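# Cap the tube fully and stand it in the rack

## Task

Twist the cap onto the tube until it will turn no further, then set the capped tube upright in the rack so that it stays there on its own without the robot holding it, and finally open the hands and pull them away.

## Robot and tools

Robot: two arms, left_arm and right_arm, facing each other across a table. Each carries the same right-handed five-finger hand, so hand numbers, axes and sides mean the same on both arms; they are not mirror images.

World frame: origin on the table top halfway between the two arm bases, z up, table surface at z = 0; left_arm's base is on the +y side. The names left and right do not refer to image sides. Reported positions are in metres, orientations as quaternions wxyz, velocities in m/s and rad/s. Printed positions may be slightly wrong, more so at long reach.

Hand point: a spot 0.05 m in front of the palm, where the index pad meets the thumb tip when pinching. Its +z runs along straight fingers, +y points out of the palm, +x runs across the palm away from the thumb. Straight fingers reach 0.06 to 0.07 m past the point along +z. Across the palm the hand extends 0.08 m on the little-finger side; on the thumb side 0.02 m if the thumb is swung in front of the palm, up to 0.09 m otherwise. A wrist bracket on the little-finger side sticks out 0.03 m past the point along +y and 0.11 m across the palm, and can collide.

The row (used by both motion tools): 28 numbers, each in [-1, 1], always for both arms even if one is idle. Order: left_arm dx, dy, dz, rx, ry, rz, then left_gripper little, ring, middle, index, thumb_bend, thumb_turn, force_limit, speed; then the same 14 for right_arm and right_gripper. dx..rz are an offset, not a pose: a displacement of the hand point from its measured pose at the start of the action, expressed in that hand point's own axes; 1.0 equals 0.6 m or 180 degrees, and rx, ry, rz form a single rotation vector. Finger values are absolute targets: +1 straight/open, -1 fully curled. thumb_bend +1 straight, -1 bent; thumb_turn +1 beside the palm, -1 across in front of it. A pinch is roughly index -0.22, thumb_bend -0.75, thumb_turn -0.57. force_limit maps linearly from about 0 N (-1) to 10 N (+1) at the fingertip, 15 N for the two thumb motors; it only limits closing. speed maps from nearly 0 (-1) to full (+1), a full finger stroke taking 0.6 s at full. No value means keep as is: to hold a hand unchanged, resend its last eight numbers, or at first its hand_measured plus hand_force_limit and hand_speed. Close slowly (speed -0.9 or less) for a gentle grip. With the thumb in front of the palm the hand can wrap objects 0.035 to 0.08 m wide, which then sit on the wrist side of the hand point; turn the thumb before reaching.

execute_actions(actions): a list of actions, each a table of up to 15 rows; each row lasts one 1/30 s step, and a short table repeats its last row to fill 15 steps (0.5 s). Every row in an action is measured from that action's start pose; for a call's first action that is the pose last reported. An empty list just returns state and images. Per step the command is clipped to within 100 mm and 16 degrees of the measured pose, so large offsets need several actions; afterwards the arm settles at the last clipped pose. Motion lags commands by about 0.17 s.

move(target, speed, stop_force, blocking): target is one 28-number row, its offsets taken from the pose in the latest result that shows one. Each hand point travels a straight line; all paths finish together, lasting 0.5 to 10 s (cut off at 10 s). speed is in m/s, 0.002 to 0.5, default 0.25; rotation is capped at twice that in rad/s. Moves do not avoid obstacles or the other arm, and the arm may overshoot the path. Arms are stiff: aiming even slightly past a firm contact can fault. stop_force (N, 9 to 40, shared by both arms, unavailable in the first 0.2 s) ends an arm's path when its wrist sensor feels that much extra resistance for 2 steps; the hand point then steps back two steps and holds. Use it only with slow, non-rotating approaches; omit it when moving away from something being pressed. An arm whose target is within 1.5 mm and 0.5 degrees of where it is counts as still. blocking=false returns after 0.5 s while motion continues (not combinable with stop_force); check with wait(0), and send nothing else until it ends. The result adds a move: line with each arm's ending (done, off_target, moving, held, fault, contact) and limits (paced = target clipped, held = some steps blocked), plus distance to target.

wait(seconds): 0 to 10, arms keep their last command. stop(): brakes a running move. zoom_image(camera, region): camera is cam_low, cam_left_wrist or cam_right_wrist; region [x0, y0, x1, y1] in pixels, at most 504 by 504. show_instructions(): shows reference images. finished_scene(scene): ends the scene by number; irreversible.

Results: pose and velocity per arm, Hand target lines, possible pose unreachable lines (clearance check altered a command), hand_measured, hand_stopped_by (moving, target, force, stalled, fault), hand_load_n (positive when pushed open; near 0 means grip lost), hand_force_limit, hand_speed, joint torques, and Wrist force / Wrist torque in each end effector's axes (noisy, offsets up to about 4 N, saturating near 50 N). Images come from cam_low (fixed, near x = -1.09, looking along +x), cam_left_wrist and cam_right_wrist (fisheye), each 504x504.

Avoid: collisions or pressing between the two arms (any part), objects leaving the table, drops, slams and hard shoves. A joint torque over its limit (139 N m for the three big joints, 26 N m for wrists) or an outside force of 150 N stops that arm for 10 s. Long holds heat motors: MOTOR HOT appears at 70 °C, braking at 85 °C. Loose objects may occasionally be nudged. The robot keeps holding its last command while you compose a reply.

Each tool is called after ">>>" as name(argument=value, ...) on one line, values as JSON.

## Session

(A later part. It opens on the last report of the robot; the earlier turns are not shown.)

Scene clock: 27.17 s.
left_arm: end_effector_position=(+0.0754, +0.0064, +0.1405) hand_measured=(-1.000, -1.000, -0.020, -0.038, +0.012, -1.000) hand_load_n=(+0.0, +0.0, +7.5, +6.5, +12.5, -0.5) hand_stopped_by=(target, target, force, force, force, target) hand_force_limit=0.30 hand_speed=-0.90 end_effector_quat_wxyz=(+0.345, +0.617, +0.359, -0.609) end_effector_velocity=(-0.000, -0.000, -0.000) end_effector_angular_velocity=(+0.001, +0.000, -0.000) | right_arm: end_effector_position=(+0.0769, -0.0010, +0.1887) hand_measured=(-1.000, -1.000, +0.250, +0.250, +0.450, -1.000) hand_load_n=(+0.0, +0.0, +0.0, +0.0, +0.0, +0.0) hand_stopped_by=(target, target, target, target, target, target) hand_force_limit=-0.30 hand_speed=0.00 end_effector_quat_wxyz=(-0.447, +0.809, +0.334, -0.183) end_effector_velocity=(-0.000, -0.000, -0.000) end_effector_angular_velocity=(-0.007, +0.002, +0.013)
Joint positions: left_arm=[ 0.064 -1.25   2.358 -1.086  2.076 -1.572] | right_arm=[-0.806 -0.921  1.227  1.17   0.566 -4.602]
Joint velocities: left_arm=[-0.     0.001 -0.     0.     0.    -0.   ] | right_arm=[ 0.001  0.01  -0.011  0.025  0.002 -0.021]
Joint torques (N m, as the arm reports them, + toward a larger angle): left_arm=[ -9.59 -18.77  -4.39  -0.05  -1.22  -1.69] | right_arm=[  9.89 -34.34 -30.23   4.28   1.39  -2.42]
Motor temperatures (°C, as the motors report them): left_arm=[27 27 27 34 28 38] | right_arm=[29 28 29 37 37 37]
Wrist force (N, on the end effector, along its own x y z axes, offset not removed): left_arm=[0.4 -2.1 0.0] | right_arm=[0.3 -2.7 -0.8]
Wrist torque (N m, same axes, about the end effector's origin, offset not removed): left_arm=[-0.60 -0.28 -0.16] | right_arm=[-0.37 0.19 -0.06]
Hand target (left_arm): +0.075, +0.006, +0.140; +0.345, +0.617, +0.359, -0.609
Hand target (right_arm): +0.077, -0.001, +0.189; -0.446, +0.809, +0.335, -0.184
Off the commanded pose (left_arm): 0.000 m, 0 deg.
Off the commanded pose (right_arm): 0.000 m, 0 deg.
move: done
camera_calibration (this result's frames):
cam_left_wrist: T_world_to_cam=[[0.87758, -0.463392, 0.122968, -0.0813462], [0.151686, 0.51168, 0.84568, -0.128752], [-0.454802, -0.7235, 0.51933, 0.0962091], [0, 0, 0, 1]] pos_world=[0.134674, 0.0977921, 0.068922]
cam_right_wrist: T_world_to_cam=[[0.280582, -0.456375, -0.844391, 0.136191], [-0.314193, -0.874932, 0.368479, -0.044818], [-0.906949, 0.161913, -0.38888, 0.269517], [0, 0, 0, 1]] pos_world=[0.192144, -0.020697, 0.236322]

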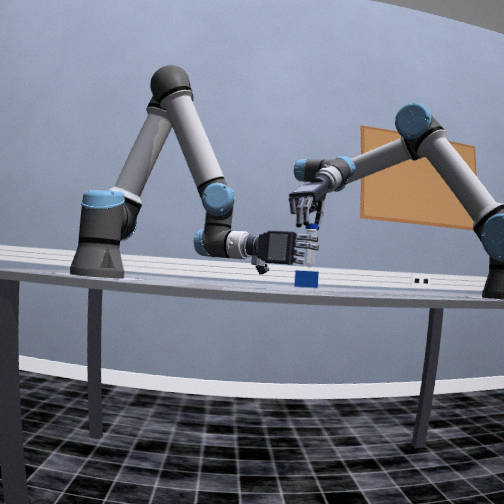

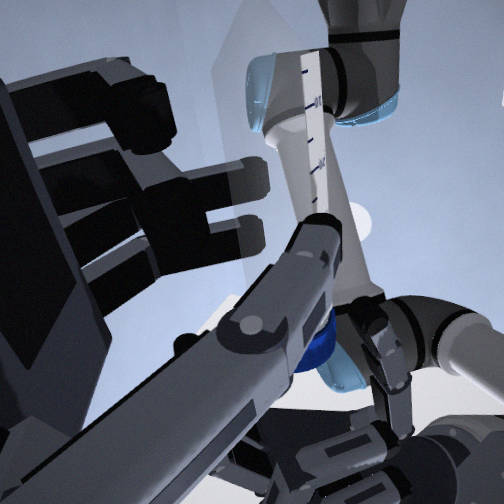

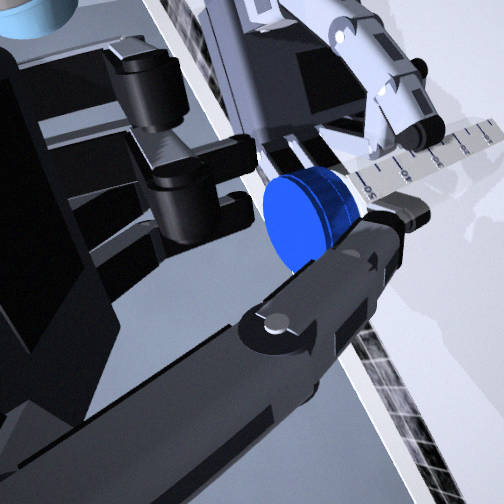

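>>> execute_actions(actions=[[[0,0,0,0,0,0,-1,-1,-0.55,-0.5,0,-1,0.3,-0.9,0.001,0.0038,0.0018,0,0,0,-1,-1,0.03,0.03,0.25,-1,-0.3,-0.4]],[[0,0,0,0,0,0,-1,-1,-0.55,-0.5,0,-1,0.3,-0.9,0,0,0,0,0,0,-1,-1,-0.4,-0.4,0,-1,-0.3,-0.87]],[[0,0,0,0,0,0,-1,-1,-0.55,-0.5,0,-1,0.3,-0.9,0,0.0009,0.0006,0,0,0,-1,-1,-0.4,-0.4,0,-1,-0.3,-0.87]]])

>>> move(target=[0,0,0,0,0,0,-1,-1,-0.55,-0.5,0,-1,0.3,-0.9,0.0115,-0.0018,0.004,0,0.211,0.134,-1,-1,-0.4,-0.4,0,-1,-0.3,-0.87], speed=0.3)

>>> move(target=[0,0,0,0,0,0,-1,-1,-0.55,-0.5,0,-1,0.3,-0.9,0.0115,-0.0018,0.004,0,0.211,0.134,-1,-1,-0.4,-0.4,0,-1,-0.3,-0.87], speed=0.3)

>>> move(target=[0,0,0,0,0,0,-1,-1,-0.55,-0.5,0,-1,0.3,-0.9,0.0115,-0.002,0.0039,0,0.211,0.134,-1,-1,-0.4,-0.4,0,-1,-0.3,-0.87], speed=0.3)

>>> execute_actions(actions=[[[0,0,0,0,0,0,-1,-1,-0.55,-0.5,0,-1,0.3,-0.9,0,0,0,0,0,0,-1,-1,0.25,0.25,0.45,-1,-0.3,0.5]]])

>>> move(target=[0,0,0,0,0,0,-1,-1,-0.55,-0.5,0,-1,0.3,-0.9,0.0105,0.0139,-0.0238,0,-0.633,-0.402,-1,-1,0.25,0.25,0.45,-1,-0.3,0.5], speed=0.5)

>>> zoom_image(camera="cam_low", region=[290,200,340,250])

Scene clock: 29.23 s.
left_arm: end_effector_position=(+0.0754, +0.0064, +0.1404) hand_measured=(-1.000, -1.000, -0.020, -0.038, +0.012, -1.000) hand_load_n=(+0.0, +0.0, +8.0, +5.5, +12.5, -2.0) hand_stopped_by=(target, target, force, force, force, target) hand_force_limit=0.30 hand_speed=-0.90 end_effector_quat_wxyz=(+0.345, +0.617, +0.359, -0.609) end_effector_velocity=(-0.000, +0.000, -0.001) end_effector_angular_velocity=(+0.002, -0.000, -0.000) | right_arm: end_effector_position=(+0.0776, -0.0008, +0.1856) hand_measured=(-1.000, -1.000, -0.048, -0.040, +0.206, -1.000) hand_load_n=(+0.0, +0.0, +4.5, +3.5, +5.5, +0.5) hand_stopped_by=(target, target, force, force, force, target) hand_force_limit=-0.30 hand_speed=-0.87 end_effector_quat_wxyz=(-0.447, +0.809, +0.334, -0.183) end_effector_velocity=(+0.000, -0.000, -0.001) end_effector_angular_velocity=(-0.003, +0.002, -0.001)
Joint positions: left_arm=[ 0.064 -1.25   2.358 -1.086  2.076 -1.572] | right_arm=[-0.807 -0.917  1.229  1.164  0.566 -4.603]
Joint velocities: left_arm=[-0.     0.001 -0.     0.     0.     0.   ] | right_arm=[-0.     0.001  0.     0.001  0.001  0.001]
Joint torques (N m, as the arm reports them, + toward a larger angle): left_arm=[-10.03 -18.52  -4.66  -1.98  -1.07  -1.69] | right_arm=[ -0.58 -32.09  -3.94  -0.02  -2.42   2.24]
Motor temperatures (°C, as the motors report them): left_arm=[27 27 27 34 28 38] | right_arm=[29 28 29 37 37 37]
Wrist force (N, on the end effector, along its own x y z axes, offset not removed): left_arm=[7.5 0.8 2.1] | right_arm=[-0.4 -3.7 -3.3]
Wrist torque (N m, same axes, about the end effector's origin, offset not removed): left_arm=[-0.41 -0.42 -0.11] | right_arm=[0.55 0.39 0.00]
Hand target (left_arm): +0.075, +0.006, +0.140; +0.345, +0.617, +0.359, -0.609
Hand target (right_arm): +0.078, -0.001, +0.186; -0.447, +0.809, +0.334, -0.183
Off the commanded pose (left_arm): 0.000 m, 0 deg.
Off the commanded pose (right_arm): 0.000 m, 0 deg.
camera_calibration (this result's frames):
cam_left_wrist: T_world_to_cam=[[0.877591, -0.463376, 0.122952, -0.0813484], [0.151673, 0.511652, 0.8457, -0.128747], [-0.454786, -0.72353, 0.519302, 0.0962202], [0, 0, 0, 1]] pos_world=[0.134678, 0.0977972, 0.0689163]
cam_right_wrist: T_world_to_cam=[[0.280579, -0.456349, -0.844406, 0.133497], [-0.314197, -0.874942, 0.368451, -0.04328], [-0.906949, 0.16193, -0.388874, 0.26885], [0, 0, 0, 1]] pos_world=[0.192778, -0.0204814, 0.233221]

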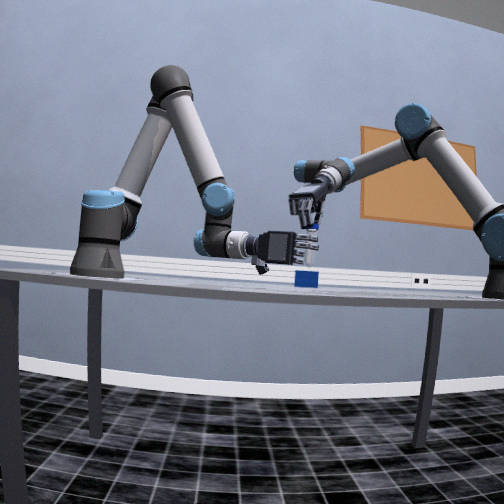

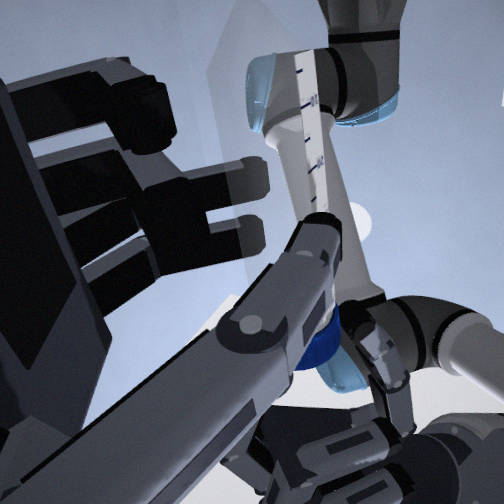

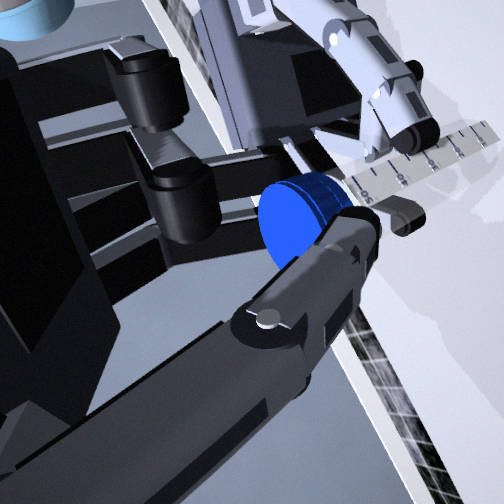

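Scene clock: 31.10 s.
left_arm: end_effector_position=(+0.0754, +0.0064, +0.1404) hand_measured=(-1.000, -1.000, -0.020, -0.038, +0.012, -1.000) hand_load_n=(+0.0, +0.0, +8.5, +5.0, +12.0, -2.5) hand_stopped_by=(target, target, force, force, force, target) hand_force_limit=0.30 hand_speed=-0.90 end_effector_quat_wxyz=(+0.345, +0.617, +0.359, -0.609) end_effector_velocity=(+0.000, -0.000, +0.001) end_effector_angular_velocity=(-0.001, -0.001, +0.001) | right_arm: end_effector_position=(+0.0807, +0.0060, +0.1856) hand_measured=(-1.000, -1.000, -0.048, -0.040, +0.206, -1.000) hand_load_n=(+0.0, +0.0, +3.5, +2.5, +5.5, -1.0) hand_stopped_by=(target, target, force, force, force, target) hand_force_limit=-0.30 hand_speed=-0.87 end_effector_quat_wxyz=(-0.483, +0.876, -0.001, +0.000) end_effector_velocity=(-0.000, -0.000, -0.001) end_effector_angular_velocity=(-0.002, -0.001, -0.014)
Joint positions: left_arm=[ 0.064 -1.25   2.358 -1.086  2.076 -1.572] | right_arm=[-0.709 -1.307  1.629  0.341  1.048 -3.513]
Joint velocities: left_arm=[ 0.001 -0.001 -0.     0.     0.     0.001] | right_arm=[ 0.005 -0.004  0.006 -0.007  0.016  0.012]
Joint torques (N m, as the arm reports them, + toward a larger angle): left_arm=[-10.27 -17.28  -5.55  -2.26  -0.61  -1.67] | right_arm=[ 10.86 -34.07  -5.14  -0.86   2.26   2.33]
Motor temperatures (°C, as the motors report them): left_arm=[27 27 27 34 28 38] | right_arm=[29 28 29 37 37 37]
Wrist force (N, on the end effector, along its own x y z axes, offset not removed): left_arm=[9.2 -4.5 0.5] | right_arm=[3.3 -9.6 -5.7]
Wrist torque (N m, same axes, about the end effector's origin, offset not removed): left_arm=[-0.61 -0.38 -0.05] | right_arm=[-0.38 -0.09 -0.16]
Hand target (left_arm): +0.075, +0.006, +0.140; +0.345, +0.617, +0.359, -0.609
Hand target (right_arm): +0.081, +0.006, +0.185; -0.483, +0.876, -0.001, +0.001
Off the commanded pose (left_arm): 0.000 m, 0 deg.
Off the commanded pose (right_arm): 0.000 m, 0 deg.
move: done
camera_calibration (this result's frames):
cam_left_wrist: T_world_to_cam=[[0.877592, -0.463375, 0.122947, -0.081346], [0.151671, 0.511643, 0.845705, -0.128747], [-0.454784, -0.723536, 0.519295, 0.096227], [0, 0, 0, 1]] pos_world=[0.134678, 0.0978023, 0.0689127]
cam_right_wrist: T_world_to_cam=[[-0.12566, -0.521206, -0.844129, 0.168786], [-0.839151, -0.398024, 0.370678, 0.00272033], [-0.529183, 0.754932, -0.387355, 0.236252], [0, 0, 0, 1]] pos_world=[0.148513, -0.089299, 0.232982]

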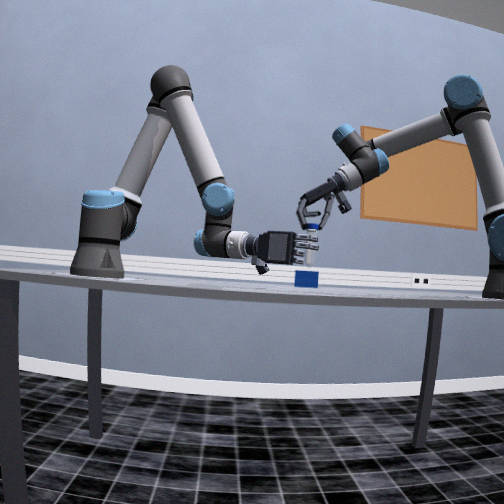

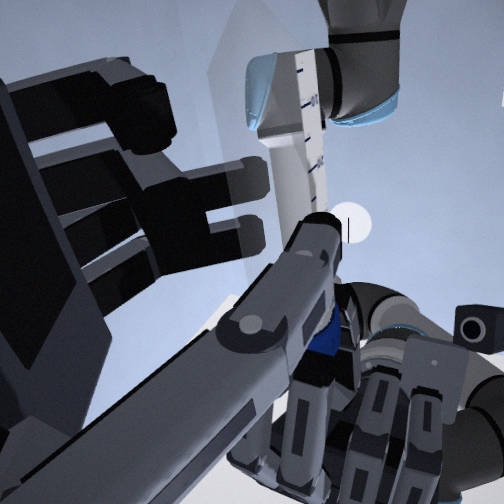

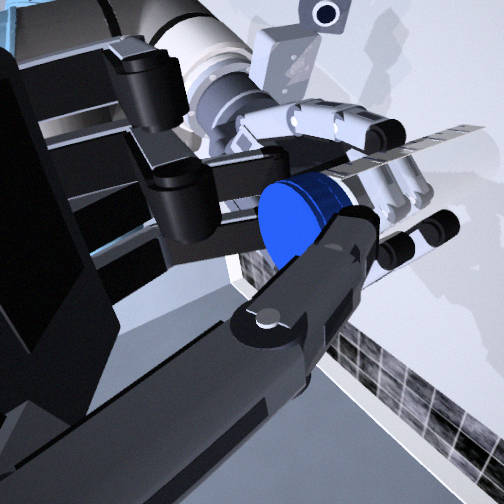

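Scene clock: 33.00 s.
left_arm: end_effector_position=(+0.0754, +0.0064, +0.1404) hand_measured=(-1.000, -1.000, -0.020, -0.038, +0.012, -1.000) hand_load_n=(+0.0, +0.0, +8.5, +3.0, +13.0, -4.0) hand_stopped_by=(target, target, force, force, force, target) hand_force_limit=0.30 hand_speed=-0.90 end_effector_quat_wxyz=(+0.345, +0.617, +0.359, -0.609) end_effector_velocity=(-0.000, -0.000, +0.000) end_effector_angular_velocity=(-0.001, -0.001, -0.001) | right_arm: end_effector_position=(+0.0875, +0.0086, +0.1853) hand_measured=(-1.000, -1.000, -0.048, -0.040, +0.206, -1.000) hand_load_n=(+0.0, +0.0, +3.0, +2.0, +6.0, -1.0) hand_stopped_by=(target, target, force, force, force, target) hand_force_limit=-0.30 hand_speed=-0.87 end_effector_quat_wxyz=(+0.446, -0.809, +0.336, -0.183) end_effector_velocity=(-0.000, +0.000, -0.001) end_effector_angular_velocity=(-0.005, -0.000, -0.008)
Joint positions: left_arm=[ 0.064 -1.25   2.358 -1.086  2.076 -1.572] | right_arm=[-0.405 -1.294  1.605  0.304  1.952 -2.882]
Joint velocities: left_arm=[-0.    -0.    -0.    -0.     0.     0.001] | right_arm=[ 0.005  0.006 -0.007  0.008  0.011  0.006]
Joint torques (N m, as the arm reports them, + toward a larger angle): left_arm=[ -9.41 -18.22  -5.99  -2.23  -0.7   -1.59] | right_arm=[ 10.4  -17.51 -30.6    2.07   2.75   2.17]
Motor temperatures (°C, as the motors report them): left_arm=[27 27 27 34 28 38] | right_arm=[29 28 29 37 37 37]
Wrist force (N, on the end effector, along its own x y z axes, offset not removed): left_arm=[9.0 -1.5 -1.8] | right_arm=[0.2 -6.2 -5.5]
Wrist torque (N m, same axes, about the end effector's origin, offset not removed): left_arm=[-0.53 -0.40 -0.14] | right_arm=[-0.34 0.40 -0.19]
Hand target (left_arm): +0.075, +0.006, +0.140; +0.345, +0.617, +0.359, -0.609
Hand target (right_arm): +0.087, +0.009, +0.185; -0.446, +0.809, -0.336, +0.184
Off the commanded pose (left_arm): 0.000 m, 0 deg.
Off the commanded pose (right_arm): 0.000 m, 0 deg.
move: done
camera_calibration (this result's frames):
cam_left_wrist: T_world_to_cam=[[0.877592, -0.463375, 0.122946, -0.081345], [0.151671, 0.511641, 0.845707, -0.128746], [-0.454784, -0.723538, 0.519292, 0.0962289], [0, 0, 0, 1]] pos_world=[0.134678, 0.0978038, 0.0689118]
cam_right_wrist: T_world_to_cam=[[-0.459468, -0.280001, -0.842905, 0.197631], [-0.874139, 0.310715, 0.373279, 0.00602753], [0.157384, 0.908326, -0.387524, 0.176412], [0, 0, 0, 1]] pos_world=[0.0683098, -0.106775, 0.232698]

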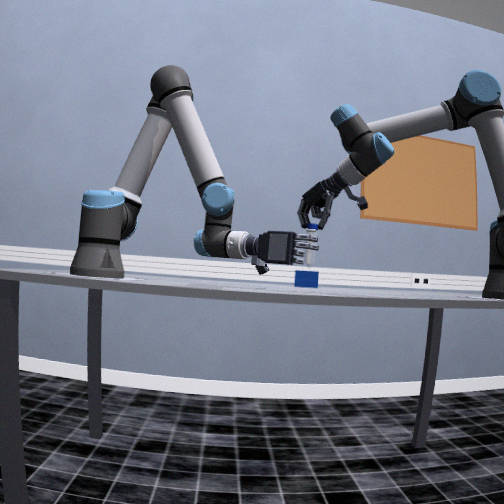

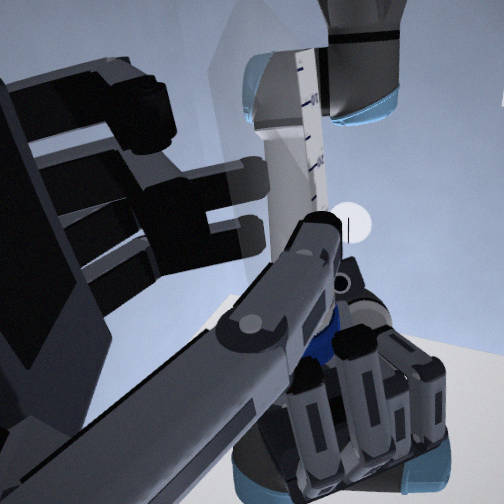

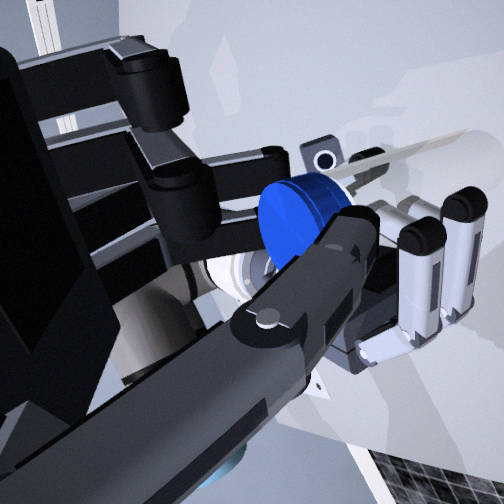

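Scene clock: 35.00 s.
left_arm: end_effector_position=(+0.0754, +0.0064, +0.1404) hand_measured=(-1.000, -1.000, -0.020, -0.040, +0.014, -1.000) hand_load_n=(+0.0, +0.0, +7.5, +2.5, +14.0, -4.5) hand_stopped_by=(target, target, force, force, force, target) hand_force_limit=0.30 hand_speed=-0.90 end_effector_quat_wxyz=(+0.345, +0.617, +0.359, -0.609) end_effector_velocity=(-0.000, +0.000, -0.001) end_effector_angular_velocity=(+0.002, +0.000, -0.001) | right_arm: end_effector_position=(+0.0941, +0.0055, +0.1848) hand_measured=(-1.000, -1.000, -0.048, -0.040, +0.206, -1.000) hand_load_n=(+0.0, +0.0, +3.0, +2.5, +6.0, -2.0) hand_stopped_by=(target, target, force, force, force, target) hand_force_limit=-0.30 hand_speed=-0.87 end_effector_quat_wxyz=(+0.341, -0.620, +0.620, -0.339) end_effector_velocity=(-0.000, -0.000, -0.000) end_effector_angular_velocity=(-0.004, +0.003, -0.012)
Joint positions: left_arm=[ 0.064 -1.25   2.358 -1.086  2.076 -1.572] | right_arm=[-0.217 -0.881  1.134  1.096  2.558 -1.83 ]
Joint velocities: left_arm=[-0.001  0.002  0.    -0.     0.    -0.001] | right_arm=[ 0.001  0.009 -0.011  0.026  0.     0.023]
Joint torques (N m, as the arm reports them, + toward a larger angle): left_arm=[-10.14 -18.63  -7.49  -2.46   1.27  -1.63] | right_arm=[  8.06 -31.37 -27.53   3.36   3.59   2.11]
Motor temperatures (°C, as the motors report them): left_arm=[27 27 27 34 28 38] | right_arm=[29 28 29 37 37 37]
Wrist force (N, on the end effector, along its own x y z axes, offset not removed): left_arm=[10.1 2.5 -1.3] | right_arm=[2.4 -3.1 -13.7]
Wrist torque (N m, same axes, about the end effector's origin, offset not removed): left_arm=[-0.51 -0.55 -0.04] | right_arm=[0.39 0.27 -0.08]
Hand target (left_arm): +0.075, +0.006, +0.140; +0.345, +0.617, +0.359, -0.609
Hand target (right_arm): +0.094, +0.005, +0.185; -0.341, +0.620, -0.621, +0.339
Off the commanded pose (left_arm): 0.000 m, 0 deg.
Off the commanded pose (right_arm): 0.000 m, 0 deg.
move: done
camera_calibration (this result's frames):
cam_left_wrist: T_world_to_cam=[[0.877608, -0.463345, 0.122945, -0.0813543], [0.151653, 0.511644, 0.845708, -0.128745], [-0.454759, -0.723555, 0.51929, 0.0962309], [0, 0, 0, 1]] pos_world=[0.134684, 0.0978047, 0.0689109]
cam_right_wrist: T_world_to_cam=[[-0.525579, 0.126436, -0.841297, 0.203095], [-0.398381, 0.837194, 0.374698, -0.0349301], [0.751704, 0.53209, -0.389642, 0.124558], [0, 0, 0, 1]] pos_world=[-0.000803603, -0.0627111, 0.232484]

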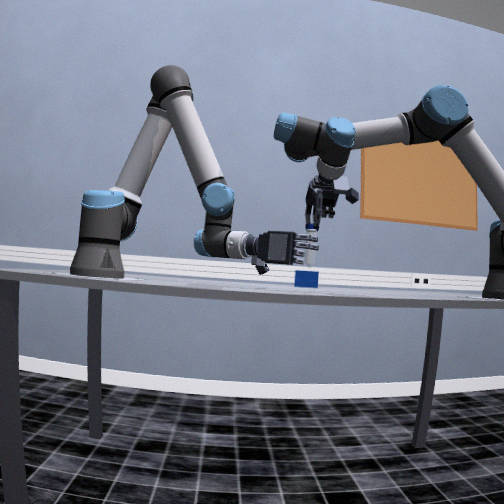

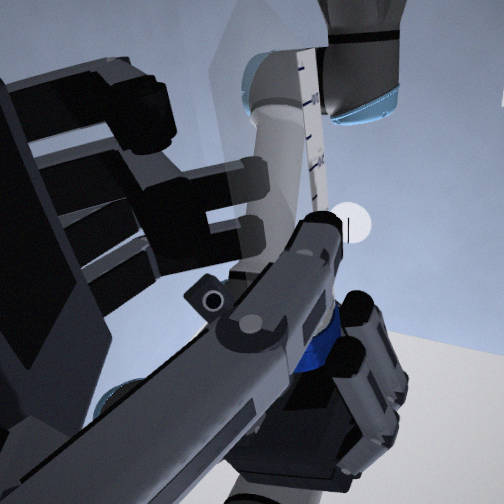

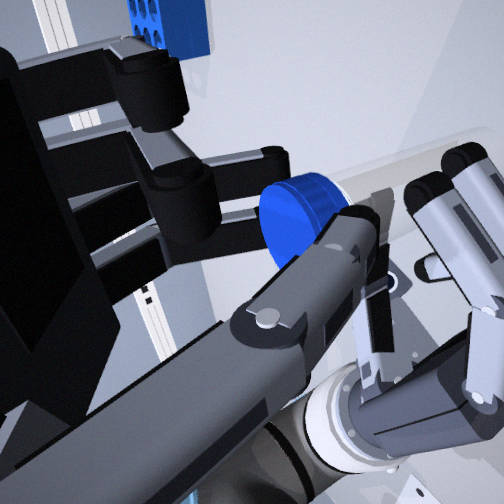

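Scene clock: 35.50 s.
left_arm: end_effector_position=(+0.0754, +0.0064, +0.1404) hand_measured=(-1.000, -1.000, -0.020, -0.038, +0.014, -1.000) hand_load_n=(+0.0, +0.0, +7.5, +6.0, +12.0, -0.5) hand_stopped_by=(target, target, force, force, force, target) hand_force_limit=0.30 hand_speed=-0.90 end_effector_quat_wxyz=(+0.345, +0.617, +0.359, -0.609) end_effector_velocity=(-0.000, -0.000, +0.000) end_effector_angular_velocity=(-0.001, -0.000, -0.001) | right_arm: end_effector_position=(+0.0941, +0.0055, +0.1847) hand_measured=(-1.000, -1.000, +0.250, +0.250, +0.450, -1.000) hand_load_n=(+0.0, +0.0, +0.0, +0.0, +0.0, +0.0) hand_stopped_by=(target, target, target, target, target, target) hand_force_limit=-0.30 hand_speed=0.50 end_effector_quat_wxyz=(+0.341, -0.620, +0.620, -0.339) end_effector_velocity=(-0.000, -0.000, +0.001) end_effector_angular_velocity=(+0.001, +0.000, +0.001)
Joint positions: left_arm=[ 0.064 -1.25   2.358 -1.086  2.076 -1.572] | right_arm=[-0.217 -0.881  1.134  1.096  2.558 -1.83 ]
Joint velocities: left_arm=[-0. -0. -0.  0.  0.  0.] | right_arm=[ 0.    -0.002  0.    -0.    -0.    -0.001]
Joint torques (N m, as the arm reports them, + toward a larger angle): left_arm=[-10.08 -17.5   -6.99  -2.24   1.31  -1.8 ] | right_arm=[  0.73 -52.41  -5.35   0.43   2.94  -2.32]
Motor temperatures (°C, as the motors report them): left_arm=[27 27 27 34 28 38] | right_arm=[29 28 29 37 37 37]
Wrist force (N, on the end effector, along its own x y z axes, offset not removed): left_arm=[0.6 -1.7 1.4] | right_arm=[-2.1 -2.3 -3.2]
Wrist torque (N m, same axes, about the end effector's origin, offset not removed): left_arm=[-0.55 -0.35 -0.05] | right_arm=[-0.07 0.63 -0.01]
Hand target (left_arm): +0.075, +0.006, +0.140; +0.345, +0.617, +0.359, -0.609
Hand target (right_arm): +0.094, +0.005, +0.185; -0.341, +0.620, -0.620, +0.339
Off the commanded pose (left_arm): 0.000 m, 0 deg.
Off the commanded pose (right_arm): 0.000 m, 0 deg.
camera_calibration (this result's frames):
cam_left_wrist: T_world_to_cam=[[0.877608, -0.463345, 0.122946, -0.0813544], [0.151653, 0.511644, 0.845708, -0.128745], [-0.454759, -0.723555, 0.51929, 0.0962308], [0, 0, 0, 1]] pos_world=[0.134684, 0.0978046, 0.068911]
cam_right_wrist: T_world_to_cam=[[-0.525581, 0.126355, -0.841308, 0.203044], [-0.398394, 0.83722, 0.374626, -0.034912], [0.751696, 0.532068, -0.389688, 0.124551], [0, 0, 0, 1]] pos_world=[-0.000817399, -0.0626964, 0.232438]

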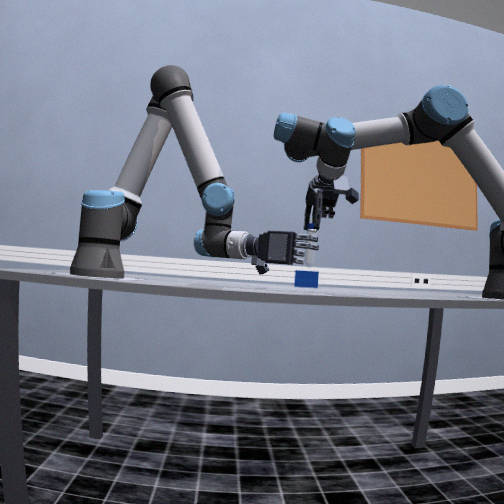

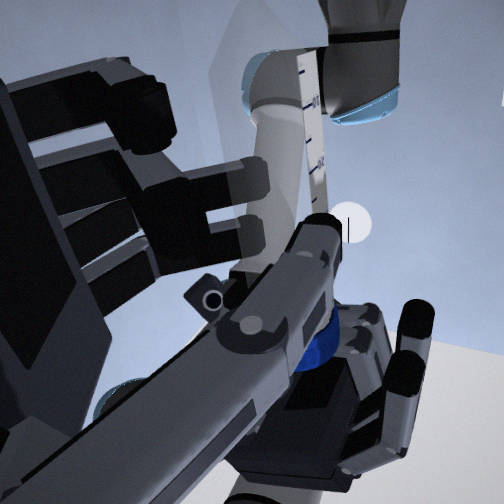

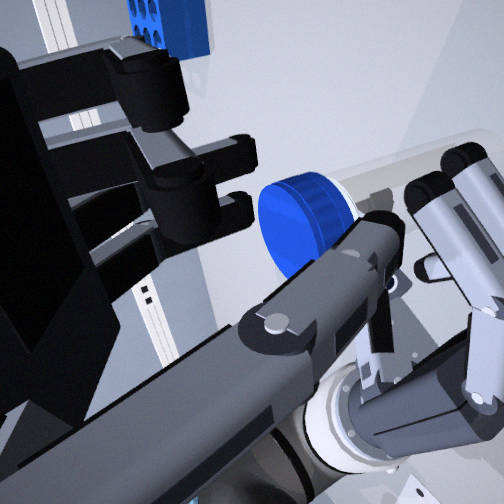

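Scene clock: 38.70 s.
left_arm: end_effector_position=(+0.0754, +0.0064, +0.1404) hand_measured=(-1.000, -1.000, -0.020, -0.038, +0.014, -1.000) hand_load_n=(+0.0, +0.0, +7.5, +6.0, +12.0, -0.5) hand_stopped_by=(target, target, force, force, force, target) hand_force_limit=0.30 hand_speed=-0.90 end_effector_quat_wxyz=(+0.345, +0.617, +0.359, -0.609) end_effector_velocity=(+0.000, +0.000, -0.000) end_effector_angular_velocity=(+0.000, +0.000, +0.001) | right_arm: end_effector_position=(+0.0778, -0.0008, +0.1854) hand_measured=(-1.000, -1.000, +0.250, +0.250, +0.450, -1.000) hand_load_n=(+0.0, +0.0, +0.0, +0.0, +0.0, +0.0) hand_stopped_by=(target, target, target, target, target, target) hand_force_limit=-0.30 hand_speed=0.50 end_effector_quat_wxyz=(-0.447, +0.809, +0.335, -0.183) end_effector_velocity=(+0.000, -0.000, -0.000) end_effector_angular_velocity=(-0.007, +0.001, +0.013)
Joint positions: left_arm=[ 0.064 -1.25   2.358 -1.086  2.076 -1.572] | right_arm=[-0.807 -0.916  1.229  1.166  0.565 -4.608]
Joint velocities: left_arm=[ 0.001  0.    -0.     0.    -0.    -0.   ] | right_arm=[ 0.001  0.011 -0.012  0.027  0.003 -0.023]
Joint torques (N m, as the arm reports them, + toward a larger angle): left_arm=[-10.04 -17.44  -7.82  -2.41   1.25  -1.81] | right_arm=[  9.91 -34.32 -30.46   4.21   1.27  -2.52]
Motor temperatures (°C, as the motors report them): left_arm=[27 27 27 34 28 38] | right_arm=[29 28 29 37 37 37]
Wrist force (N, on the end effector, along its own x y z axes, offset not removed): left_arm=[0.7 -1.8 1.6] | right_arm=[2.5 0.5 1.0]
Wrist torque (N m, same axes, about the end effector's origin, offset not removed): left_arm=[-0.56 -0.31 -0.05] | right_arm=[0.15 -0.17 0.19]
Hand target (left_arm): +0.075, +0.006, +0.140; +0.345, +0.617, +0.359, -0.609
Hand target (right_arm): +0.078, -0.001, +0.185; -0.447, +0.809, +0.336, -0.184
Off the commanded pose (left_arm): 0.000 m, 0 deg.
Off the commanded pose (right_arm): 0.000 m, 0 deg.
move: done
camera_calibration (this result's frames):
cam_left_wrist: T_world_to_cam=[[0.877608, -0.463345, 0.122946, -0.0813544], [0.151653, 0.511644, 0.845708, -0.128745], [-0.454759, -0.723555, 0.51929, 0.0962308], [0, 0, 0, 1]] pos_world=[0.134684, 0.0978046, 0.068911]
cam_right_wrist: T_world_to_cam=[[0.281893, -0.45444, -0.844997, 0.133221], [-0.312223, -0.876226, 0.367076, -0.0430374], [-0.907223, 0.160351, -0.388889, 0.268951], [0, 0, 0, 1]] pos_world=[0.193008, -0.0202964, 0.232961]

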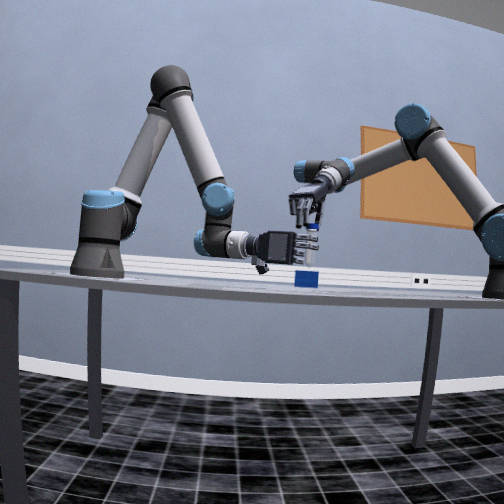

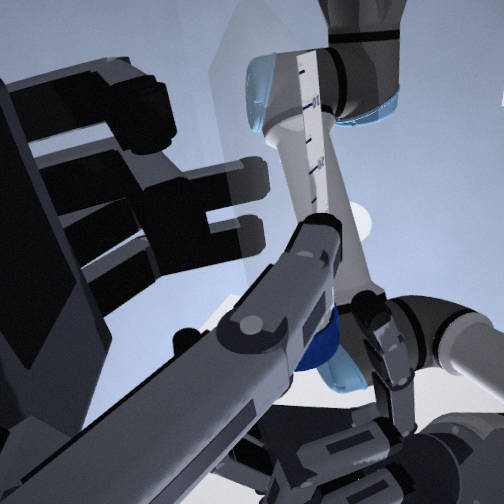

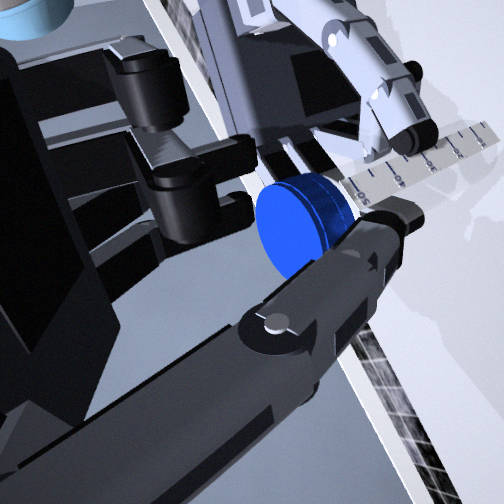

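Region (290, 200, 340, 250) of cam_low's 504x504 image, scaled by 10.080, with more detail than that image has.

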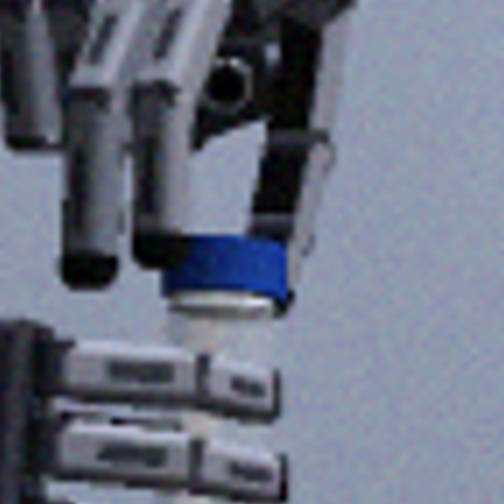

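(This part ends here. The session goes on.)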